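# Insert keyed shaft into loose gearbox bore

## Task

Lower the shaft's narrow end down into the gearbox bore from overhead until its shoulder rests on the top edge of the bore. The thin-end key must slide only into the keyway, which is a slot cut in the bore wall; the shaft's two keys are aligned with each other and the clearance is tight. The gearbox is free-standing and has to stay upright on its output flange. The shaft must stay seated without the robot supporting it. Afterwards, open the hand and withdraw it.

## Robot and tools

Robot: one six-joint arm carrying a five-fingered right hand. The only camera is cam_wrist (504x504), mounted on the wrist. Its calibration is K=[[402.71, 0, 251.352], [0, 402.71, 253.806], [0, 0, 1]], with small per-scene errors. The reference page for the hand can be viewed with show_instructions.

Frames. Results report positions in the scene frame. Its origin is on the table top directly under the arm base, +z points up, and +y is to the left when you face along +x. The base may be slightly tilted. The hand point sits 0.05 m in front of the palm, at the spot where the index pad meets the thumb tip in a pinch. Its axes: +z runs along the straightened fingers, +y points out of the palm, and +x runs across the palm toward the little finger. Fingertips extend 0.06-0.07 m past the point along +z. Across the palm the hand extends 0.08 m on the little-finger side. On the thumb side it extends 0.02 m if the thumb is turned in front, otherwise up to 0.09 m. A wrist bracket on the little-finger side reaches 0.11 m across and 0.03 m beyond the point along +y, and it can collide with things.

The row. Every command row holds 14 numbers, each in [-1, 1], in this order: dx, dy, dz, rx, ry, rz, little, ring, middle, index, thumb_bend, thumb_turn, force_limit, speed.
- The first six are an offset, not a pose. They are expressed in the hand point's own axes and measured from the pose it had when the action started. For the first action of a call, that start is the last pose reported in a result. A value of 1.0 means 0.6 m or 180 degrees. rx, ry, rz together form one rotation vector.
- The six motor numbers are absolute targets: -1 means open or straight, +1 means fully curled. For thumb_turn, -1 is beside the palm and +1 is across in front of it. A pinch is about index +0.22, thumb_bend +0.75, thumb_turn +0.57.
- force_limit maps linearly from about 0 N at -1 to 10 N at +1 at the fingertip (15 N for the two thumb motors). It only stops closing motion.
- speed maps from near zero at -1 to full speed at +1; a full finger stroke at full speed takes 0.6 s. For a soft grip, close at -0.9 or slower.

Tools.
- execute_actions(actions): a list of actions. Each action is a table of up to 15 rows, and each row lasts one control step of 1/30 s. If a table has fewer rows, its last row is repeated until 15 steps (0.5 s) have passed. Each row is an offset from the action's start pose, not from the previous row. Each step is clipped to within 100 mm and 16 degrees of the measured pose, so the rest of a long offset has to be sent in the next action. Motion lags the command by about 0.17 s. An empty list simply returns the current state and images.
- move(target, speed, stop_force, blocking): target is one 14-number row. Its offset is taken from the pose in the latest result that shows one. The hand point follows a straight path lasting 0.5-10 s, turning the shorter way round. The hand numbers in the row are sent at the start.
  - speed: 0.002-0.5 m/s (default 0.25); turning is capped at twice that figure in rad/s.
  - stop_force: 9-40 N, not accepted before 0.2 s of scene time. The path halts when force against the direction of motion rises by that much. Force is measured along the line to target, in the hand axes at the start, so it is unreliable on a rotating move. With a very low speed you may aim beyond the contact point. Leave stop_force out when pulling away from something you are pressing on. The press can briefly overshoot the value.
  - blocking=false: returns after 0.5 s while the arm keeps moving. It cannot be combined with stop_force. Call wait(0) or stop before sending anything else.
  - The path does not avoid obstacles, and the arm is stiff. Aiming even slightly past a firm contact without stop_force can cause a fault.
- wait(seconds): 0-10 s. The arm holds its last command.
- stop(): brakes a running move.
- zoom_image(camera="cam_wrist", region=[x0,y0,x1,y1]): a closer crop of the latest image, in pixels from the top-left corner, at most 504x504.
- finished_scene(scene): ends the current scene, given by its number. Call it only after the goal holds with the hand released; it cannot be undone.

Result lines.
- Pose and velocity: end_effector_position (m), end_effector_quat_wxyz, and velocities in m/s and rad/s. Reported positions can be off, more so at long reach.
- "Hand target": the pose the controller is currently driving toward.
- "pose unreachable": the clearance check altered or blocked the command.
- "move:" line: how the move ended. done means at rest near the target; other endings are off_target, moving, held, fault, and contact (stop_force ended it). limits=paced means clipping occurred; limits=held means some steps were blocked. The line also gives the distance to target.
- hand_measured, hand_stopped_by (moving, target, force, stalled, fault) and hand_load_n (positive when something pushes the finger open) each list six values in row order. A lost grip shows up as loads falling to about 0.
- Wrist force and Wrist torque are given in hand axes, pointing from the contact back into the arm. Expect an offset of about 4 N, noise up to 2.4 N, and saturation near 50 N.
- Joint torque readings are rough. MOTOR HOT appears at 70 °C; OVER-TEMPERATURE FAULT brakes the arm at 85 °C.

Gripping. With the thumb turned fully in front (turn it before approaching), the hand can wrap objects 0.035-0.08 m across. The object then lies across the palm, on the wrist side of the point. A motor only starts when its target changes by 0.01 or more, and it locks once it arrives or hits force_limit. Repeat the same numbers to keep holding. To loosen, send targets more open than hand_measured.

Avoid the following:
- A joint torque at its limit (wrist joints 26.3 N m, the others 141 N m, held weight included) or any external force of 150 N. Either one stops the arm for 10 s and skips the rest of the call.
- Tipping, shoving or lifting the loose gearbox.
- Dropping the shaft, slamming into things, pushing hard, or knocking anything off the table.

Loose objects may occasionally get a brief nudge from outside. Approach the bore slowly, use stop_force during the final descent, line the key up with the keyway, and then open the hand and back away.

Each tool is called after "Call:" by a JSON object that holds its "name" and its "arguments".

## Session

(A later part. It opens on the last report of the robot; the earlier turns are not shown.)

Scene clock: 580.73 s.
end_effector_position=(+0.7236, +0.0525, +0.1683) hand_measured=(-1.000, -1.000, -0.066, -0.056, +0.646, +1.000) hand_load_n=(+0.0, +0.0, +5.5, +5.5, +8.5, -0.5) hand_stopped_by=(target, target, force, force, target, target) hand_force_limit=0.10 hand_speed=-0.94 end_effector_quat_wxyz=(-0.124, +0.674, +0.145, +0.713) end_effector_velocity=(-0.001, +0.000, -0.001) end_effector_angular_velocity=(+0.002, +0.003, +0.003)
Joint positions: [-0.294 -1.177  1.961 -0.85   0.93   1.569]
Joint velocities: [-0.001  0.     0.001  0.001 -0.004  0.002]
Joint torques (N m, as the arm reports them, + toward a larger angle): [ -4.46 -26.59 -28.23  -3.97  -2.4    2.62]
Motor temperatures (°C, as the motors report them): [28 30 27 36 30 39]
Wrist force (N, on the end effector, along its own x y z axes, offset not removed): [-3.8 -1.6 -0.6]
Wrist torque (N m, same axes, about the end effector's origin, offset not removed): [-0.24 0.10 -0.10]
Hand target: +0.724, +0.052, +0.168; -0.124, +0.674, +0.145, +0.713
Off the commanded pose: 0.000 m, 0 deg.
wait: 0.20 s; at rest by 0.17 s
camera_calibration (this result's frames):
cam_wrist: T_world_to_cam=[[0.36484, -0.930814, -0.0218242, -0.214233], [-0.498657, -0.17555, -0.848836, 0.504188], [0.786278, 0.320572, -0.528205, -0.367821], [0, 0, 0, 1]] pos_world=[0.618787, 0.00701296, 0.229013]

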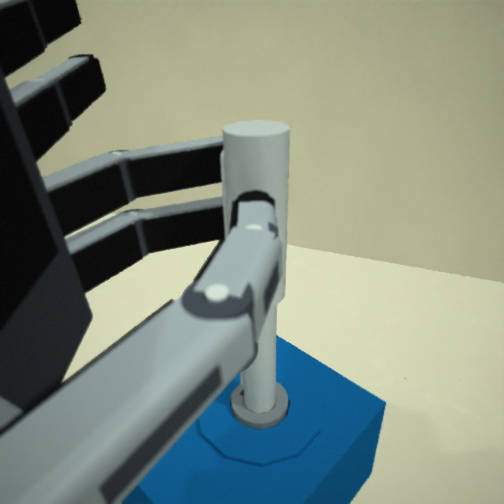

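Call:
{"name": "move", "arguments": {"target": [0.0, 0.00103, -0.00031, 0.02495, 0.0010, 0.0012, -1, -1, 0.33, 0.33, 0.65, 1.0, 0.1, -0.94], "speed": 0.06}}

Call:
{"name": "move", "arguments": {"target": [-0.0040, -0.00016, -0.00019, 0, 0, 0, -1, -1, 0.33, 0.33, 0.65, 1.0, 0.1, -0.94], "speed": 0.004, "stop_force": 9}}

Call:
{"name": "zoom_image", "arguments": {"camera": "cam_wrist", "region": [226, 364, 262, 400]}}

Scene clock: 590.40 s.
end_effector_position=(+0.7236, +0.0519, +0.1683) hand_measured=(-1.000, -1.000, -0.066, -0.056, +0.646, +1.000) hand_load_n=(+0.0, +0.0, +5.5, +5.5, +8.5, -0.5) hand_stopped_by=(target, target, force, force, target, target) hand_force_limit=0.10 hand_speed=-0.94 end_effector_quat_wxyz=(-0.151, +0.668, +0.171, +0.708) end_effector_velocity=(-0.000, -0.000, +0.000) end_effector_angular_velocity=(-0.001, -0.000, +0.016)
Joint positions: [-0.334 -1.171  1.952 -0.854  0.813  1.579]
Joint velocities: [-0.008  0.    -0.002  0.    -0.024  0.001]
Joint torques (N m, as the arm reports them, + toward a larger angle): [ -4.65 -27.45 -27.58  -3.77  -2.42   2.71]
Motor temperatures (°C, as the motors report them): [28 30 27 36 30 39]
Wrist force (N, on the end effector, along its own x y z axes, offset not removed): [-2.8 -1.5 -0.1]
Wrist torque (N m, same axes, about the end effector's origin, offset not removed): [-0.24 -0.06 -0.07]
Hand target: +0.724, +0.052, +0.168; -0.152, +0.668, +0.172, +0.708
Off the commanded pose: 0.000 m, 0 deg.
move: done
camera_calibration (this result's frames):
cam_wrist: T_world_to_cam=[[0.434993, -0.900169, -0.0218652, -0.267152], [-0.483769, -0.213155, -0.848842, 0.495326], [0.75944, 0.379818, -0.528194, -0.351294], [0, 0, 0, 1]] pos_world=[0.622619, -0.00147292, 0.22906]

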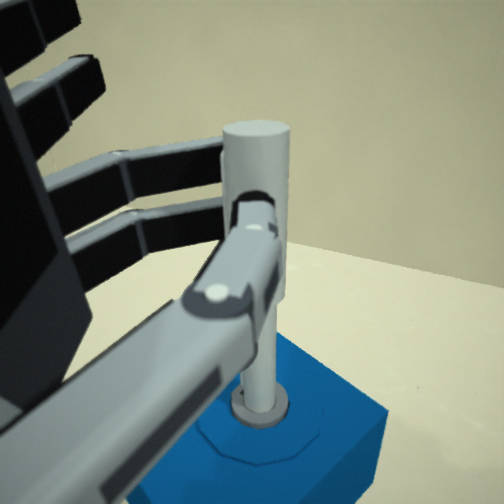

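Scene clock: 591.23 s.
end_effector_position=(+0.7236, +0.0519, +0.1661) hand_measured=(-1.000, -1.000, -0.066, -0.056, +0.646, +1.000) hand_load_n=(+0.0, +0.0, +5.5, +5.5, +8.5, -0.5) hand_stopped_by=(target, target, force, force, target, target) hand_force_limit=0.10 hand_speed=-0.94 end_effector_quat_wxyz=(-0.151, +0.668, +0.171, +0.708) end_effector_velocity=(+0.000, -0.000, -0.001) end_effector_angular_velocity=(+0.000, +0.000, +0.000)
Joint positions: [-0.334 -1.167  1.954 -0.86   0.813  1.579]
Joint velocities: [-0.     0.002  0.    -0.002 -0.     0.   ]
Joint torques (N m, as the arm reports them, + toward a larger angle): [  8.5  -27.93  -9.82  -4.07   1.87  -2.5 ]
Motor temperatures (°C, as the motors report them): [28 30 27 36 30 39]
Wrist force (N, on the end effector, along its own x y z axes, offset not removed): [-3.5 -1.0 -0.4]
Wrist torque (N m, same axes, about the end effector's origin, offset not removed): [-0.16 0.09 -0.19]
Hand target: +0.724, +0.052, +0.166; -0.151, +0.668, +0.171, +0.708
Off the commanded pose: 0.000 m, 0 deg.
move: done
camera_calibration (this result's frames):
cam_wrist: T_world_to_cam=[[0.434992, -0.900169, -0.0218612, -0.267209], [-0.48377, -0.213159, -0.84884, 0.49339], [0.75944, 0.379815, -0.528197, -0.352507], [0, 0, 0, 1]] pos_world=[0.622629, -0.00147557, 0.226774]

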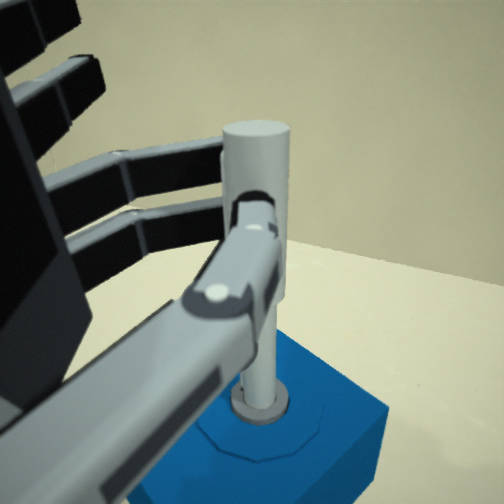

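Region (226, 364, 262, 400) of cam_wrist's 504x504 image, scaled by 14.000, with more detail than that image has.

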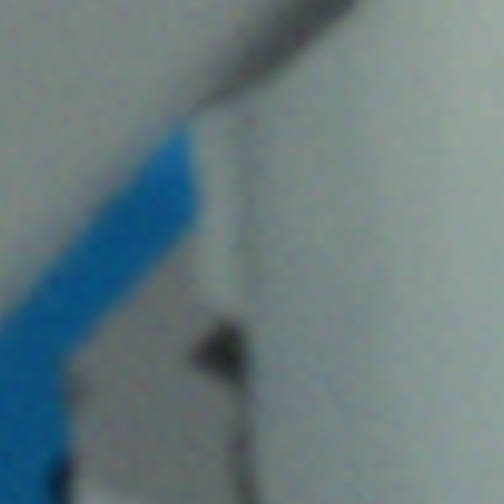

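Call:
{"name": "move", "arguments": {"target": [-0.0035, -0.00014, -0.00017, 0, 0, 0, -1, -1, 0.33, 0.33, 0.65, 1.0, 0.1, -0.94], "speed": 0.003, "stop_force": 9}}

Call:
{"name": "zoom_image", "arguments": {"camera": "cam_wrist", "region": [226, 362, 262, 398]}}

Scene clock: 594.87 s.
end_effector_position=(+0.7236, +0.0519, +0.1641) hand_measured=(-1.000, -1.000, -0.066, -0.056, +0.646, +1.000) hand_load_n=(+0.0, +0.0, +5.5, +5.5, +8.5, -0.5) hand_stopped_by=(target, target, force, force, target, target) hand_force_limit=0.10 hand_speed=-0.94 end_effector_quat_wxyz=(-0.151, +0.668, +0.171, +0.708) end_effector_velocity=(+0.000, -0.000, +0.000) end_effector_angular_velocity=(-0.002, -0.003, -0.000)
Joint positions: [-0.334 -1.164  1.955 -0.865  0.813  1.579]
Joint velocities: [ 0.     0.001 -0.    -0.003  0.001 -0.001]
Joint torques (N m, as the arm reports them, + toward a larger angle): [  9.09 -23.81  -8.87  -3.06   1.96  -1.49]
Motor temperatures (°C, as the motors report them): [28 30 27 36 30 39]
Wrist force (N, on the end effector, along its own x y z axes, offset not removed): [-0.2 -1.1 -1.0]
Wrist torque (N m, same axes, about the end effector's origin, offset not removed): [-0.15 0.06 -0.10]
Hand target: +0.724, +0.052, +0.164; -0.151, +0.668, +0.171, +0.708
Off the commanded pose: 0.000 m, 0 deg.
move: done
camera_calibration (this result's frames):
cam_wrist: T_world_to_cam=[[0.434996, -0.900169, -0.0217928, -0.267281], [-0.483687, -0.213185, -0.848881, 0.491672], [0.75949, 0.3798, -0.528135, -0.353609], [0, 0, 0, 1]] pos_world=[0.622644, -0.00148044, 0.224793]

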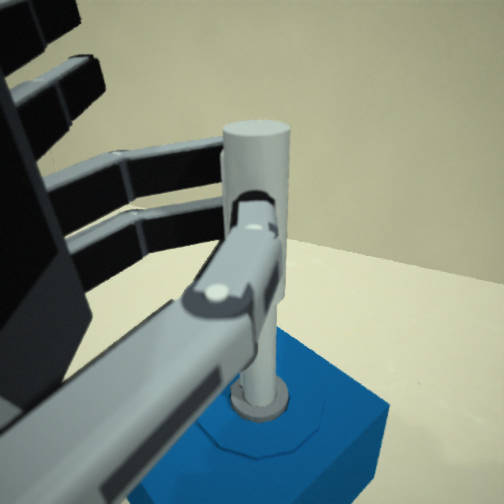

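Region (226, 362, 262, 398) of cam_wrist's 504x504 image, scaled by 14.000, with more detail than that image has.

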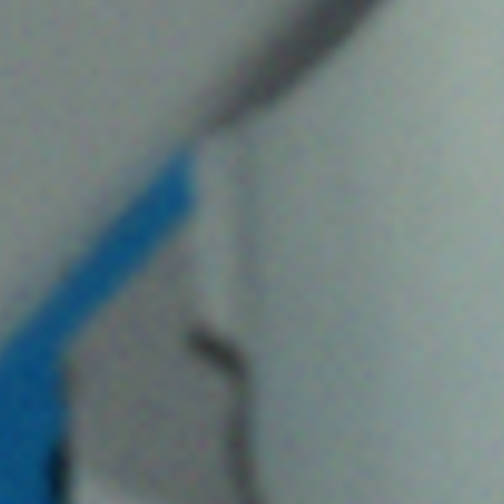

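Call:
{"name": "move", "arguments": {"target": [0.0, 0.00045, -0.00016, 0.0111, 0.0004, 0.0005, -1, -1, 0.33, 0.33, 0.65, 1.0, 0.1, -0.94], "speed": 0.03}}

Call:
{"name": "move", "arguments": {"target": [-0.0035, -0.00014, -0.00017, 0, 0, 0, -1, -1, 0.33, 0.33, 0.65, 1.0, 0.1, -0.94], "speed": 0.003, "stop_force": 9}}

Call:
{"name": "zoom_image", "arguments": {"camera": "cam_wrist", "region": [226, 360, 262, 396]}}

Scene clock: 599.57 s.
end_effector_position=(+0.7236, +0.0516, +0.1641) hand_measured=(-1.000, -1.000, -0.066, -0.056, +0.644, +1.000) hand_load_n=(+0.0, +0.0, +5.5, +5.5, +8.5, -0.5) hand_stopped_by=(target, target, force, force, target, target) hand_force_limit=0.10 hand_speed=-0.94 end_effector_quat_wxyz=(-0.163, +0.665, +0.182, +0.705) end_effector_velocity=(+0.000, -0.000, -0.000) end_effector_angular_velocity=(-0.001, -0.001, +0.015)
Joint positions: [-0.351 -1.16   1.95  -0.866  0.763  1.584]
Joint velocities: [-0.007  0.002 -0.003 -0.002 -0.022  0.001]
Joint torques (N m, as the arm reports them, + toward a larger angle): [ -4.22 -28.84 -29.15  -3.96  -2.31   2.76]
Motor temperatures (°C, as the motors report them): [28 31 27 36 30 39]
Wrist force (N, on the end effector, along its own x y z axes, offset not removed): [-3.3 -0.9 -0.1]
Wrist torque (N m, same axes, about the end effector's origin, offset not removed): [-0.13 -0.05 -0.12]
Hand target: +0.724, +0.052, +0.164; -0.164, +0.665, +0.183, +0.705
Off the commanded pose: 0.000 m, 0 deg.
move: done
camera_calibration (this result's frames):
cam_wrist: T_world_to_cam=[[0.464596, -0.885256, -0.0217224, -0.289724], [-0.47644, -0.229215, -0.848802, 0.487202], [0.746428, 0.4047, -0.528264, -0.345336], [0, 0, 0, 1]] pos_world=[0.624496, -0.00504799, 0.224816]

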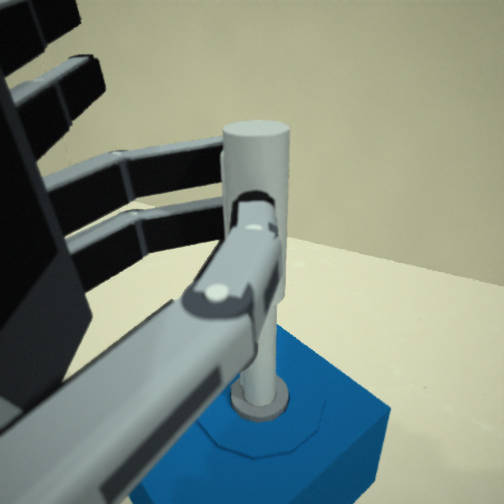

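Scene clock: 600.20 s.
end_effector_position=(+0.7237, +0.0516, +0.1634) hand_measured=(-1.000, -1.000, -0.066, -0.056, +0.644, +1.000) hand_load_n=(+0.0, +0.0, +5.5, +5.5, +8.0, -2.0) hand_stopped_by=(target, target, force, force, target, target) hand_force_limit=0.10 hand_speed=-0.94 end_effector_quat_wxyz=(-0.163, +0.665, +0.182, +0.706) end_effector_velocity=(-0.001, +0.000, +0.000) end_effector_angular_velocity=(-0.002, +0.001, +0.001)
Joint positions: [-0.351 -1.159  1.95  -0.868  0.763  1.584]
Joint velocities: [-0.    -0.002  0.     0.004 -0.001 -0.003]
Joint torques (N m, as the arm reports them, + toward a larger angle): [  5.1  -37.12 -15.51   1.57   1.26  -1.69]
Motor temperatures (°C, as the motors report them): [28 31 27 36 30 39]
Wrist force (N, on the end effector, along its own x y z axes, offset not removed): [4.9 -3.0 0.9]
Wrist torque (N m, same axes, about the end effector's origin, offset not removed): [-0.38 -0.04 -0.10]
Hand target: +0.724, +0.052, +0.164; -0.163, +0.665, +0.182, +0.706
Off the commanded pose: 0.001 m, 0 deg.
move: contact
camera_calibration (this result's frames):
cam_wrist: T_world_to_cam=[[0.464607, -0.885256, -0.0214889, -0.289868], [-0.476118, -0.229272, -0.848968, 0.48647], [0.746627, 0.404667, -0.528008, -0.345919], [0, 0, 0, 1]] pos_world=[0.624564, -0.00509162, 0.22412]

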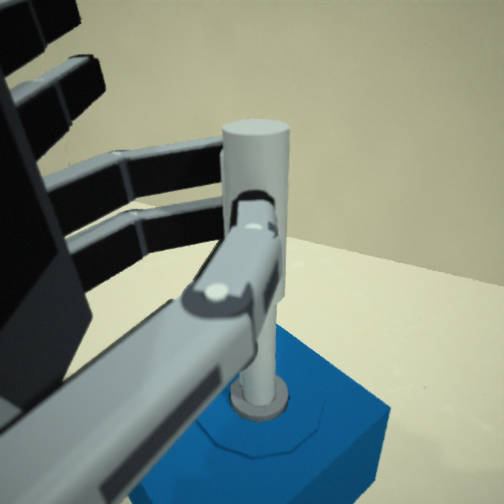

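Region (226, 360, 262, 396) of cam_wrist's 504x504 image, scaled by 14.000, with more detail than that image has.

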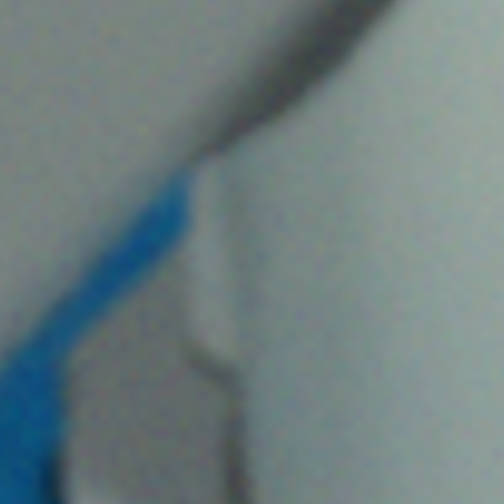

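Call:
{"name": "move", "arguments": {"target": [0, 0, 0, 0, 0, 0, -1, -1, -0.092, -0.082, 0.65, 1.0, 0.1, -0.9], "speed": 0.003}}

Call:
{"name": "zoom_image", "arguments": {"camera": "cam_wrist", "region": [226, 360, 262, 396]}}

Scene clock: 603.30 s.
end_effector_position=(+0.7238, +0.0515, +0.1636) hand_measured=(-1.000, -1.000, -0.092, -0.082, +0.648, +1.000) hand_load_n=(+0.0, +0.0, +0.5, +0.0, +2.5, -0.5) hand_stopped_by=(target, target, target, target, target, target) hand_force_limit=0.10 hand_speed=-0.90 end_effector_quat_wxyz=(-0.163, +0.665, +0.182, +0.706) end_effector_velocity=(+0.000, -0.000, +0.001) end_effector_angular_velocity=(-0.001, -0.002, -0.000)
Joint positions: [-0.351 -1.159  1.95  -0.868  0.763  1.584]
Joint velocities: [-0.    -0.002  0.    -0.001  0.    -0.001]
Joint torques (N m, as the arm reports them, + toward a larger angle): [  3.9  -24.79  -8.22  -2.98   0.73  -0.48]
Motor temperatures (°C, as the motors report them): [28 31 27 36 30 39]
Wrist force (N, on the end effector, along its own x y z axes, offset not removed): [0.2 -0.5 -2.0]
Wrist torque (N m, same axes, about the end effector's origin, offset not removed): [-0.24 0.10 -0.09]
Hand target: +0.724, +0.052, +0.163; -0.163, +0.665, +0.182, +0.706
Off the commanded pose: 0.000 m, 0 deg.
move: done
camera_calibration (this result's frames):
cam_wrist: T_world_to_cam=[[0.464665, -0.88523, -0.0213151, -0.290005], [-0.475917, -0.229369, -0.849054, 0.486479], [0.746719, 0.404669, -0.527876, -0.34598], [0, 0, 0, 1]] pos_world=[0.624628, -0.00513052, 0.224231]

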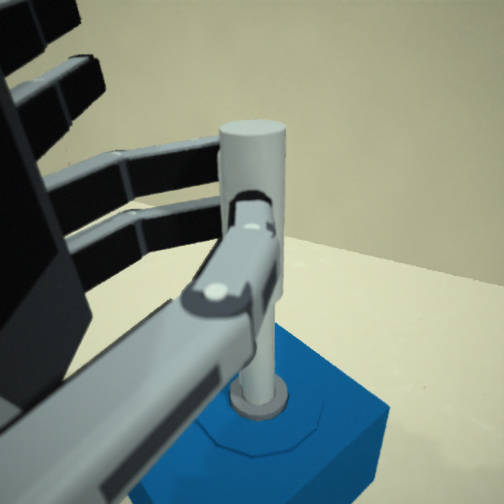

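Region (226, 360, 262, 396) of cam_wrist's 504x504 image, scaled by 14.000, with more detail than that image has.

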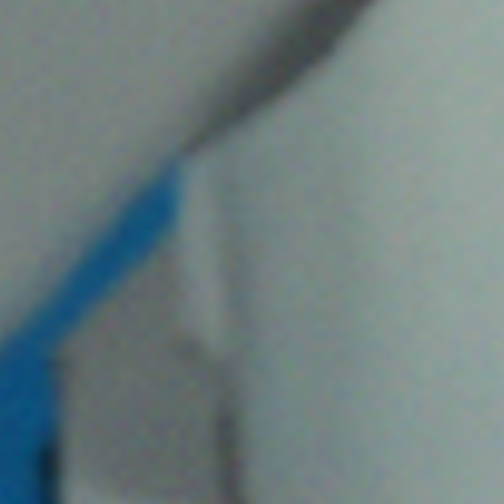

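Call:
{"name": "move", "arguments": {"target": [0, 0.0008, -0.0020, 0, 0, 0, -1, -1, -0.092, -0.082, 0.65, 1.0, 0.1, -0.9], "speed": 0.003}}

Call:
{"name": "zoom_image", "arguments": {"camera": "cam_wrist", "region": [218, 350, 298, 430]}}

Scene clock: 606.07 s.
end_effector_position=(+0.7230, +0.0506, +0.1635) hand_measured=(-1.000, -1.000, -0.092, -0.082, +0.650, +1.000) hand_load_n=(+0.0, +0.0, +0.0, +1.5, +0.0, +0.0) hand_stopped_by=(target, target, target, target, target, target) hand_force_limit=0.10 hand_speed=-0.90 end_effector_quat_wxyz=(-0.163, +0.665, +0.182, +0.706) end_effector_velocity=(-0.001, -0.000, -0.001) end_effector_angular_velocity=(+0.002, +0.002, +0.000)
Joint positions: [-0.354 -1.16   1.952 -0.87   0.761  1.585]
Joint velocities: [-0.001 -0.001  0.002 -0.    -0.002  0.002]
Joint torques (N m, as the arm reports them, + toward a larger angle): [ -5.58 -43.12  -8.97  -3.27  -1.73   2.64]
Motor temperatures (°C, as the motors report them): [28 31 27 36 30 39]
Wrist force (N, on the end effector, along its own x y z axes, offset not removed): [-2.3 -1.1 1.0]
Wrist torque (N m, same axes, about the end effector's origin, offset not removed): [0.09 0.10 -0.05]
Hand target: +0.723, +0.051, +0.164; -0.163, +0.665, +0.182, +0.706
Off the commanded pose: 0.000 m, 0 deg.
move: done
camera_calibration (this result's frames):
cam_wrist: T_world_to_cam=[[0.464684, -0.885219, -0.0213317, -0.290463], [-0.475926, -0.229371, -0.849049, 0.485861], [0.746701, 0.404692, -0.527884, -0.345035], [0, 0, 0, 1]] pos_world=[0.623846, -0.00604835, 0.224185]

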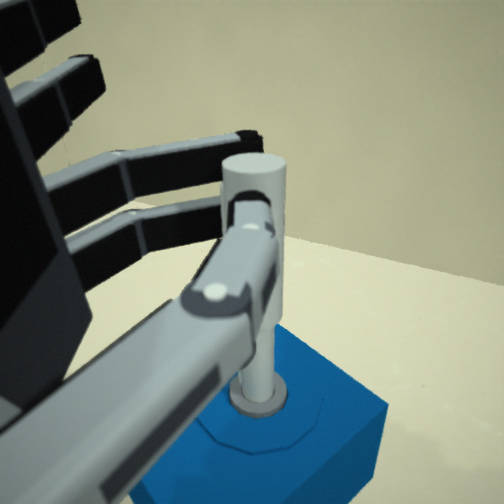

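Region (218, 350, 298, 430) of cam_wrist's 504x504 image, scaled by 6.300, with more detail than that image has.

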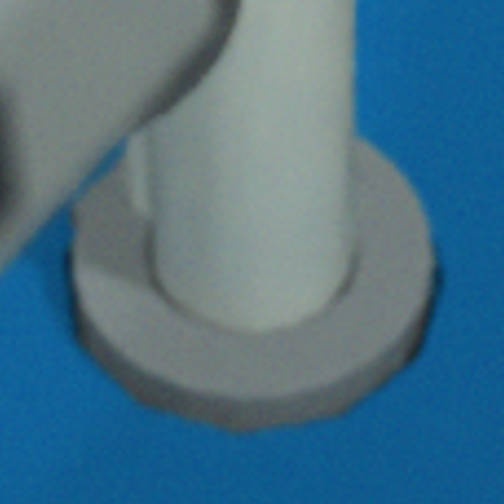

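Call:
{"name": "move", "arguments": {"target": [-0.0333, -0.0013, -0.0016, 0, 0, 0, -1, -1, -0.092, -0.082, 0.65, 1.0, 0.1, -0.9], "speed": 0.02, "stop_force": 9}}

Scene clock: 611.43 s.
end_effector_position=(+0.7231, +0.0506, +0.1438) hand_measured=(-1.000, -1.000, -0.092, -0.082, +0.650, +1.000) hand_load_n=(+0.0, +0.0, +1.5, +1.0, +0.0, +0.0) hand_stopped_by=(target, target, target, target, target, target) hand_force_limit=0.10 hand_speed=-0.90 end_effector_quat_wxyz=(-0.163, +0.665, +0.182, +0.706) end_effector_velocity=(-0.000, +0.000, -0.003) end_effector_angular_velocity=(+0.000, +0.000, +0.000)
Joint positions: [-0.354 -1.123  1.965 -0.919  0.761  1.584]
Joint velocities: [ 0.     0.006  0.003 -0.008  0.     0.   ]
Joint torques (N m, as the arm reports them, + toward a larger angle): [  6.92 -24.77  -7.82  -2.53   2.46  -1.02]
Motor temperatures (°C, as the motors report them): [28 31 27 36 30 39]
Wrist force (N, on the end effector, along its own x y z axes, offset not removed): [0.0 -3.3 3.0]
Wrist torque (N m, same axes, about the end effector's origin, offset not removed): [-0.33 0.09 -0.16]
Hand target: +0.723, +0.051, +0.144; -0.163, +0.665, +0.182, +0.706
Off the commanded pose: 0.000 m, 0 deg.
move: done
camera_calibration (this result's frames):
cam_wrist: T_world_to_cam=[[0.464677, -0.885225, -0.0212765, -0.290956], [-0.475939, -0.229426, -0.849026, 0.469191], [0.746698, 0.404649, -0.527922, -0.355442], [0, 0, 0, 1]] pos_world=[0.623914, -0.00608737, 0.20452]

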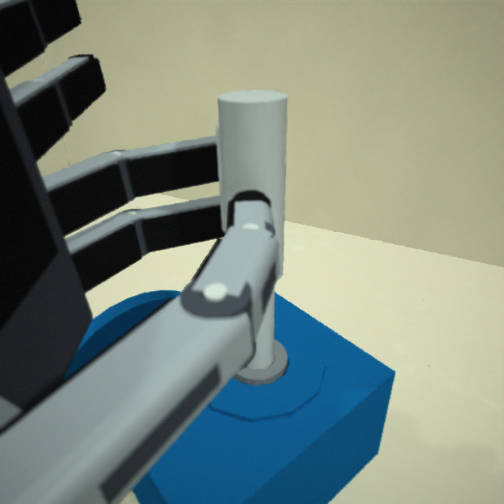

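Call:
{"name": "move", "arguments": {"target": [0, -0.0006, 0.0008, 0, 0, 0, -1, -1, -0.092, -0.082, 0.65, 1.0, 0.1, -0.9], "speed": 0.002}}

Scene clock: 613.77 s.
end_effector_position=(+0.7233, +0.0511, +0.1438) hand_measured=(-1.000, -1.000, -0.092, -0.082, +0.650, +1.000) hand_load_n=(+0.0, +0.0, +0.5, +0.0, +0.0, +1.0) hand_stopped_by=(target, target, target, target, target, target) hand_force_limit=0.10 hand_speed=-0.90 end_effector_quat_wxyz=(-0.163, +0.665, +0.182, +0.706) end_effector_velocity=(-0.000, +0.001, -0.000) end_effector_angular_velocity=(+0.001, +0.001, +0.001)
Joint positions: [-0.352 -1.123  1.964 -0.918  0.762  1.584]
Joint velocities: [ 0.001 -0.001  0.     0.002  0.     0.   ]
Joint torques (N m, as the arm reports them, + toward a larger angle): [  8.77 -43.55 -25.81  -0.1    2.11  -2.63]
Motor temperatures (°C, as the motors report them): [28 31 27 36 30 39]
Wrist force (N, on the end effector, along its own x y z axes, offset not removed): [-1.9 -2.7 0.2]
Wrist torque (N m, same axes, about the end effector's origin, offset not removed): [-0.38 -0.05 -0.09]
Hand target: +0.723, +0.051, +0.144; -0.163, +0.665, +0.182, +0.706
Off the commanded pose: 0.000 m, 0 deg.
move: done
camera_calibration (this result's frames):
cam_wrist: T_world_to_cam=[[0.464675, -0.885224, -0.021344, -0.290589], [-0.476009, -0.229398, -0.848995, 0.469412], [0.746654, 0.404667, -0.52797, -0.355804], [0, 0, 0, 1]] pos_world=[0.624136, -0.00557252, 0.204472]

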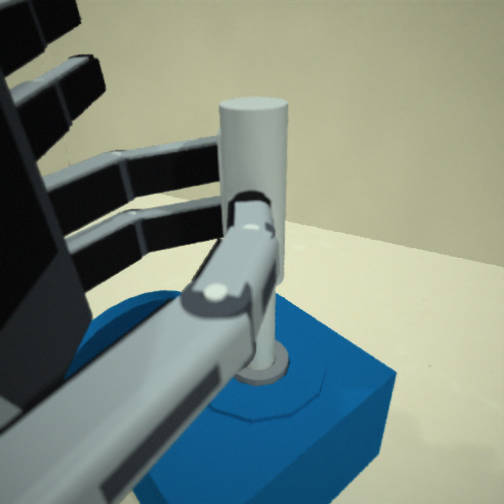

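Call:
{"name": "move", "arguments": {"target": [-0.0416, -0.0017, -0.0020, 0, 0, 0, -1, -1, -0.092, -0.082, 0.65, 1.0, 0.1, -0.9], "speed": 0.02, "stop_force": 9}}

Scene clock: 617.30 s.
end_effector_position=(+0.7234, +0.0511, +0.1191) hand_measured=(-1.000, -1.000, -0.092, -0.082, +0.650, +1.000) hand_load_n=(+0.0, +0.0, +0.5, +0.0, +0.5, +0.0) hand_stopped_by=(target, target, target, target, target, target) hand_force_limit=0.10 hand_speed=-0.90 end_effector_quat_wxyz=(-0.163, +0.665, +0.182, +0.706) end_effector_velocity=(+0.000, +0.000, -0.003) end_effector_angular_velocity=(-0.000, -0.001, +0.000)
Joint positions: [-0.352 -1.074  1.976 -0.979  0.762  1.584]
Joint velocities: [ 0.     0.006  0.    -0.008 -0.     0.   ]
Joint torques (N m, as the arm reports them, + toward a larger angle): [  8.29 -26.73  -8.78  -2.9    1.99  -0.85]
Motor temperatures (°C, as the motors report them): [28 31 27 36 30 39]
Wrist force (N, on the end effector, along its own x y z axes, offset not removed): [-0.4 -2.1 -1.9]
Wrist torque (N m, same axes, about the end effector's origin, offset not removed): [-0.26 0.00 -0.11]
Hand target: +0.723, +0.051, +0.119; -0.163, +0.665, +0.182, +0.706
Off the commanded pose: 0.000 m, 0 deg.
move: done
camera_calibration (this result's frames):
cam_wrist: T_world_to_cam=[[0.464672, -0.885227, -0.0212725, -0.291165], [-0.476008, -0.229464, -0.848977, 0.448519], [0.746657, 0.404622, -0.528001, -0.368855], [0, 0, 0, 1]] pos_world=[0.624203, -0.00558088, 0.179832]

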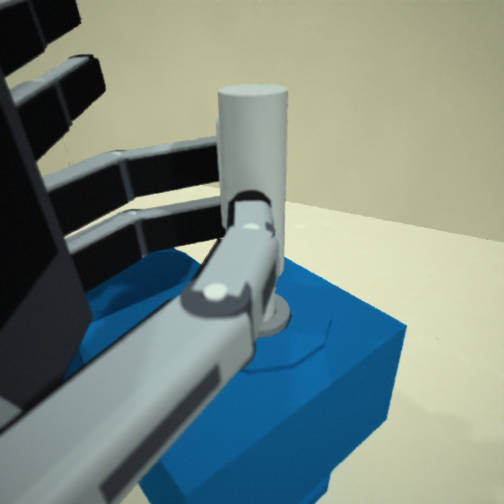

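Call:
{"name": "move", "arguments": {"target": [-0.0166, -0.0007, -0.0014, 0, 0, 0, -1, -1, -0.092, -0.082, 0.65, 1.0, 0.1, -0.9], "speed": 0.015, "stop_force": 9}}

Scene clock: 620.47 s.
end_effector_position=(+0.7231, +0.0509, +0.1095) hand_measured=(-1.000, -1.000, -0.092, -0.082, +0.650, +1.000) hand_load_n=(+0.0, +0.0, +0.5, +1.0, +0.0, +0.0) hand_stopped_by=(target, target, target, target, target, target) hand_force_limit=0.10 hand_speed=-0.90 end_effector_quat_wxyz=(-0.163, +0.665, +0.182, +0.706) end_effector_velocity=(+0.000, -0.000, -0.002) end_effector_angular_velocity=(-0.001, -0.001, -0.001)
Joint positions: [-0.353 -1.055  1.98  -1.002  0.761  1.584]
Joint velocities: [-0.     0.005  0.001 -0.007  0.    -0.001]
Joint torques (N m, as the arm reports them, + toward a larger angle): [ -5.76 -26.7   -6.21  -2.76  -1.95  -2.32]
Motor temperatures (°C, as the motors report them): [28 31 27 36 30 39]
Wrist force (N, on the end effector, along its own x y z axes, offset not removed): [1.5 -2.4 0.8]
Wrist torque (N m, same axes, about the end effector's origin, offset not removed): [-0.20 -0.16 -0.03]
Hand target: +0.723, +0.051, +0.109; -0.163, +0.665, +0.182, +0.706
Off the commanded pose: 0.000 m, 0 deg.
move: done
camera_calibration (this result's frames):
cam_wrist: T_world_to_cam=[[0.464683, -0.885222, -0.0212468, -0.291387], [-0.476002, -0.229493, -0.848973, 0.440152], [0.746654, 0.404617, -0.528009, -0.373675], [0, 0, 0, 1]] pos_world=[0.623922, -0.00573511, 0.170182]

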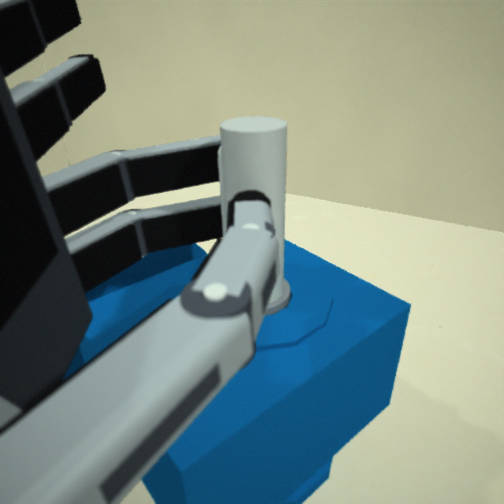

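Call:
{"name": "move", "arguments": {"target": [0, 0, -0.006, 0, 0, 0, -1, -1, -0.35, -0.35, 0.65, 1.0, 0.1, -0.5], "speed": 0.01}}

Call:
{"name": "move", "arguments": {"target": [0.125, -0.03, -0.02, 0, 0, 0, -1, -1, -0.35, -0.35, 0.65, 1.0, 0.1, -0.5], "speed": 0.08}}

Scene clock: 623.10 s.
end_effector_position=(+0.7201, +0.0493, +0.1093) hand_measured=(-1.000, -1.000, -0.350, -0.350, +0.650, +1.000) hand_load_n=(+0.0, +0.0, +0.0, +0.0, +0.0, +0.0) hand_stopped_by=(target, target, target, target, target, target) hand_force_limit=0.10 hand_speed=-0.50 end_effector_quat_wxyz=(-0.163, +0.665, +0.182, +0.706) end_effector_velocity=(-0.001, -0.001, +0.000) end_effector_angular_velocity=(-0.000, -0.000, -0.000)
Joint positions: [-0.358 -1.06   1.99  -1.008  0.756  1.585]
Joint velocities: [-0.003 -0.003  0.004 -0.002 -0.003 -0.   ]
Joint torques (N m, as the arm reports them, + toward a larger angle): [ -5.03 -45.75  -5.26  -2.93  -2.12   2.72]
Motor temperatures (°C, as the motors report them): [28 31 27 36 30 39]
Wrist force (N, on the end effector, along its own x y z axes, offset not removed): [-1.2 -1.8 0.2]
Wrist torque (N m, same axes, about the end effector's origin, offset not removed): [-0.23 0.15 -0.12]
Hand target: +0.720, +0.049, +0.109; -0.163, +0.665, +0.182, +0.706
Off the commanded pose: 0.000 m, 0 deg.
move: done
camera_calibration (this result's frames):
cam_wrist: T_world_to_cam=[[0.464675, -0.885226, -0.0212615, -0.291416], [-0.476011, -0.229478, -0.848972, 0.43821], [0.746653, 0.404617, -0.52801, -0.370903], [0, 0, 0, 1]] pos_world=[0.620942, -0.00733539, 0.169991]

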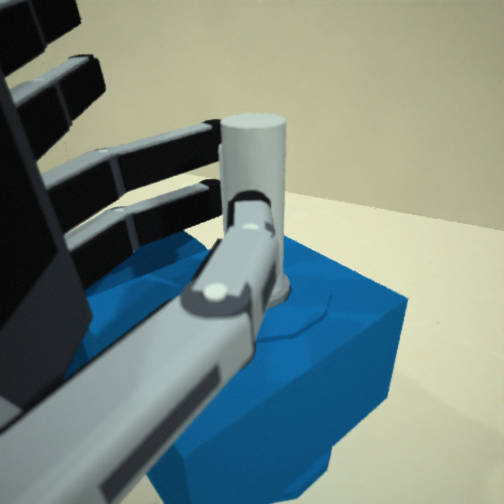

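Scene clock: 624.57 s.
end_effector_position=(+0.6963, +0.0605, +0.1824) hand_measured=(-1.000, -1.000, -0.350, -0.350, +0.650, +1.000) hand_load_n=(+0.0, +0.0, +0.0, +0.0, +0.0, +0.0) hand_stopped_by=(target, target, target, target, target, target) hand_force_limit=0.10 hand_speed=-0.50 end_effector_quat_wxyz=(-0.163, +0.665, +0.182, +0.706) end_effector_velocity=(-0.001, +0.000, +0.003) end_effector_angular_velocity=(-0.000, -0.001, -0.000)
Joint positions: [-0.351 -1.246  2.017 -0.849  0.763  1.584]
Joint velocities: [-0.    -0.007 -0.     0.007 -0.    -0.   ]
Joint torques (N m, as the arm reports them, + toward a larger angle): [  8.31 -40.26  -9.06   0.6    2.03  -2.35]
Motor temperatures (°C, as the motors report them): [28 31 27 36 30 39]
Wrist force (N, on the end effector, along its own x y z axes, offset not removed): [-0.5 -1.7 0.9]
Wrist torque (N m, same axes, about the end effector's origin, offset not removed): [-0.20 -0.08 -0.06]
Hand target: +0.696, +0.061, +0.183; -0.163, +0.665, +0.182, +0.706
Off the commanded pose: 0.000 m, 0 deg.
move: done
camera_calibration (this result's frames):
cam_wrist: T_world_to_cam=[[0.464682, -0.885222, -0.0212511, -0.268929], [-0.475961, -0.229466, -0.849003, 0.49146], [0.74668, 0.404631, -0.527961, -0.319105], [0, 0, 0, 1]] pos_world=[0.597152, 0.00383163, 0.243061]

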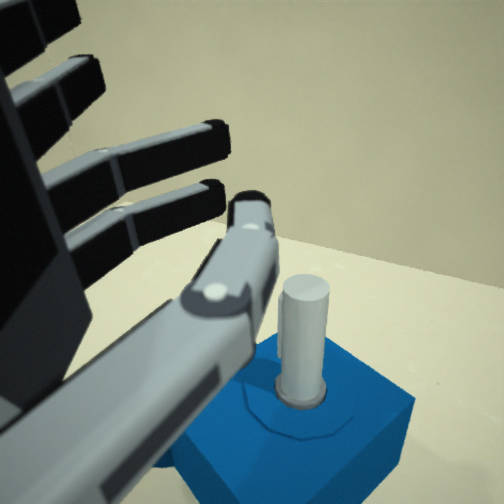

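Call:
{"name": "zoom_image", "arguments": {"camera": "cam_wrist", "region": [260, 340, 340, 420]}}

Region (260, 340, 340, 420) of cam_wrist's 504x504 image, scaled by 6.300, with more detail than that image has.

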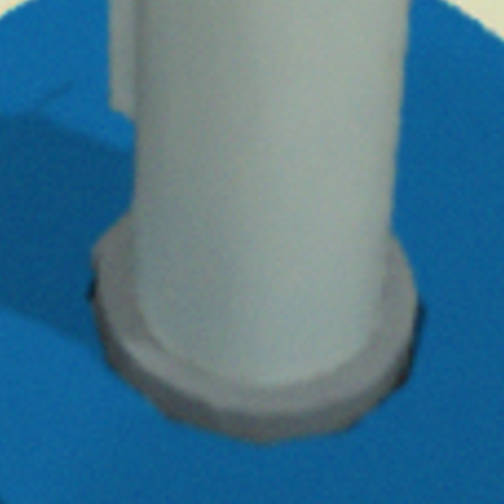

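Call:
{"name": "finished_scene", "arguments": {"scene": 2}}

The scene is finished: the task was done.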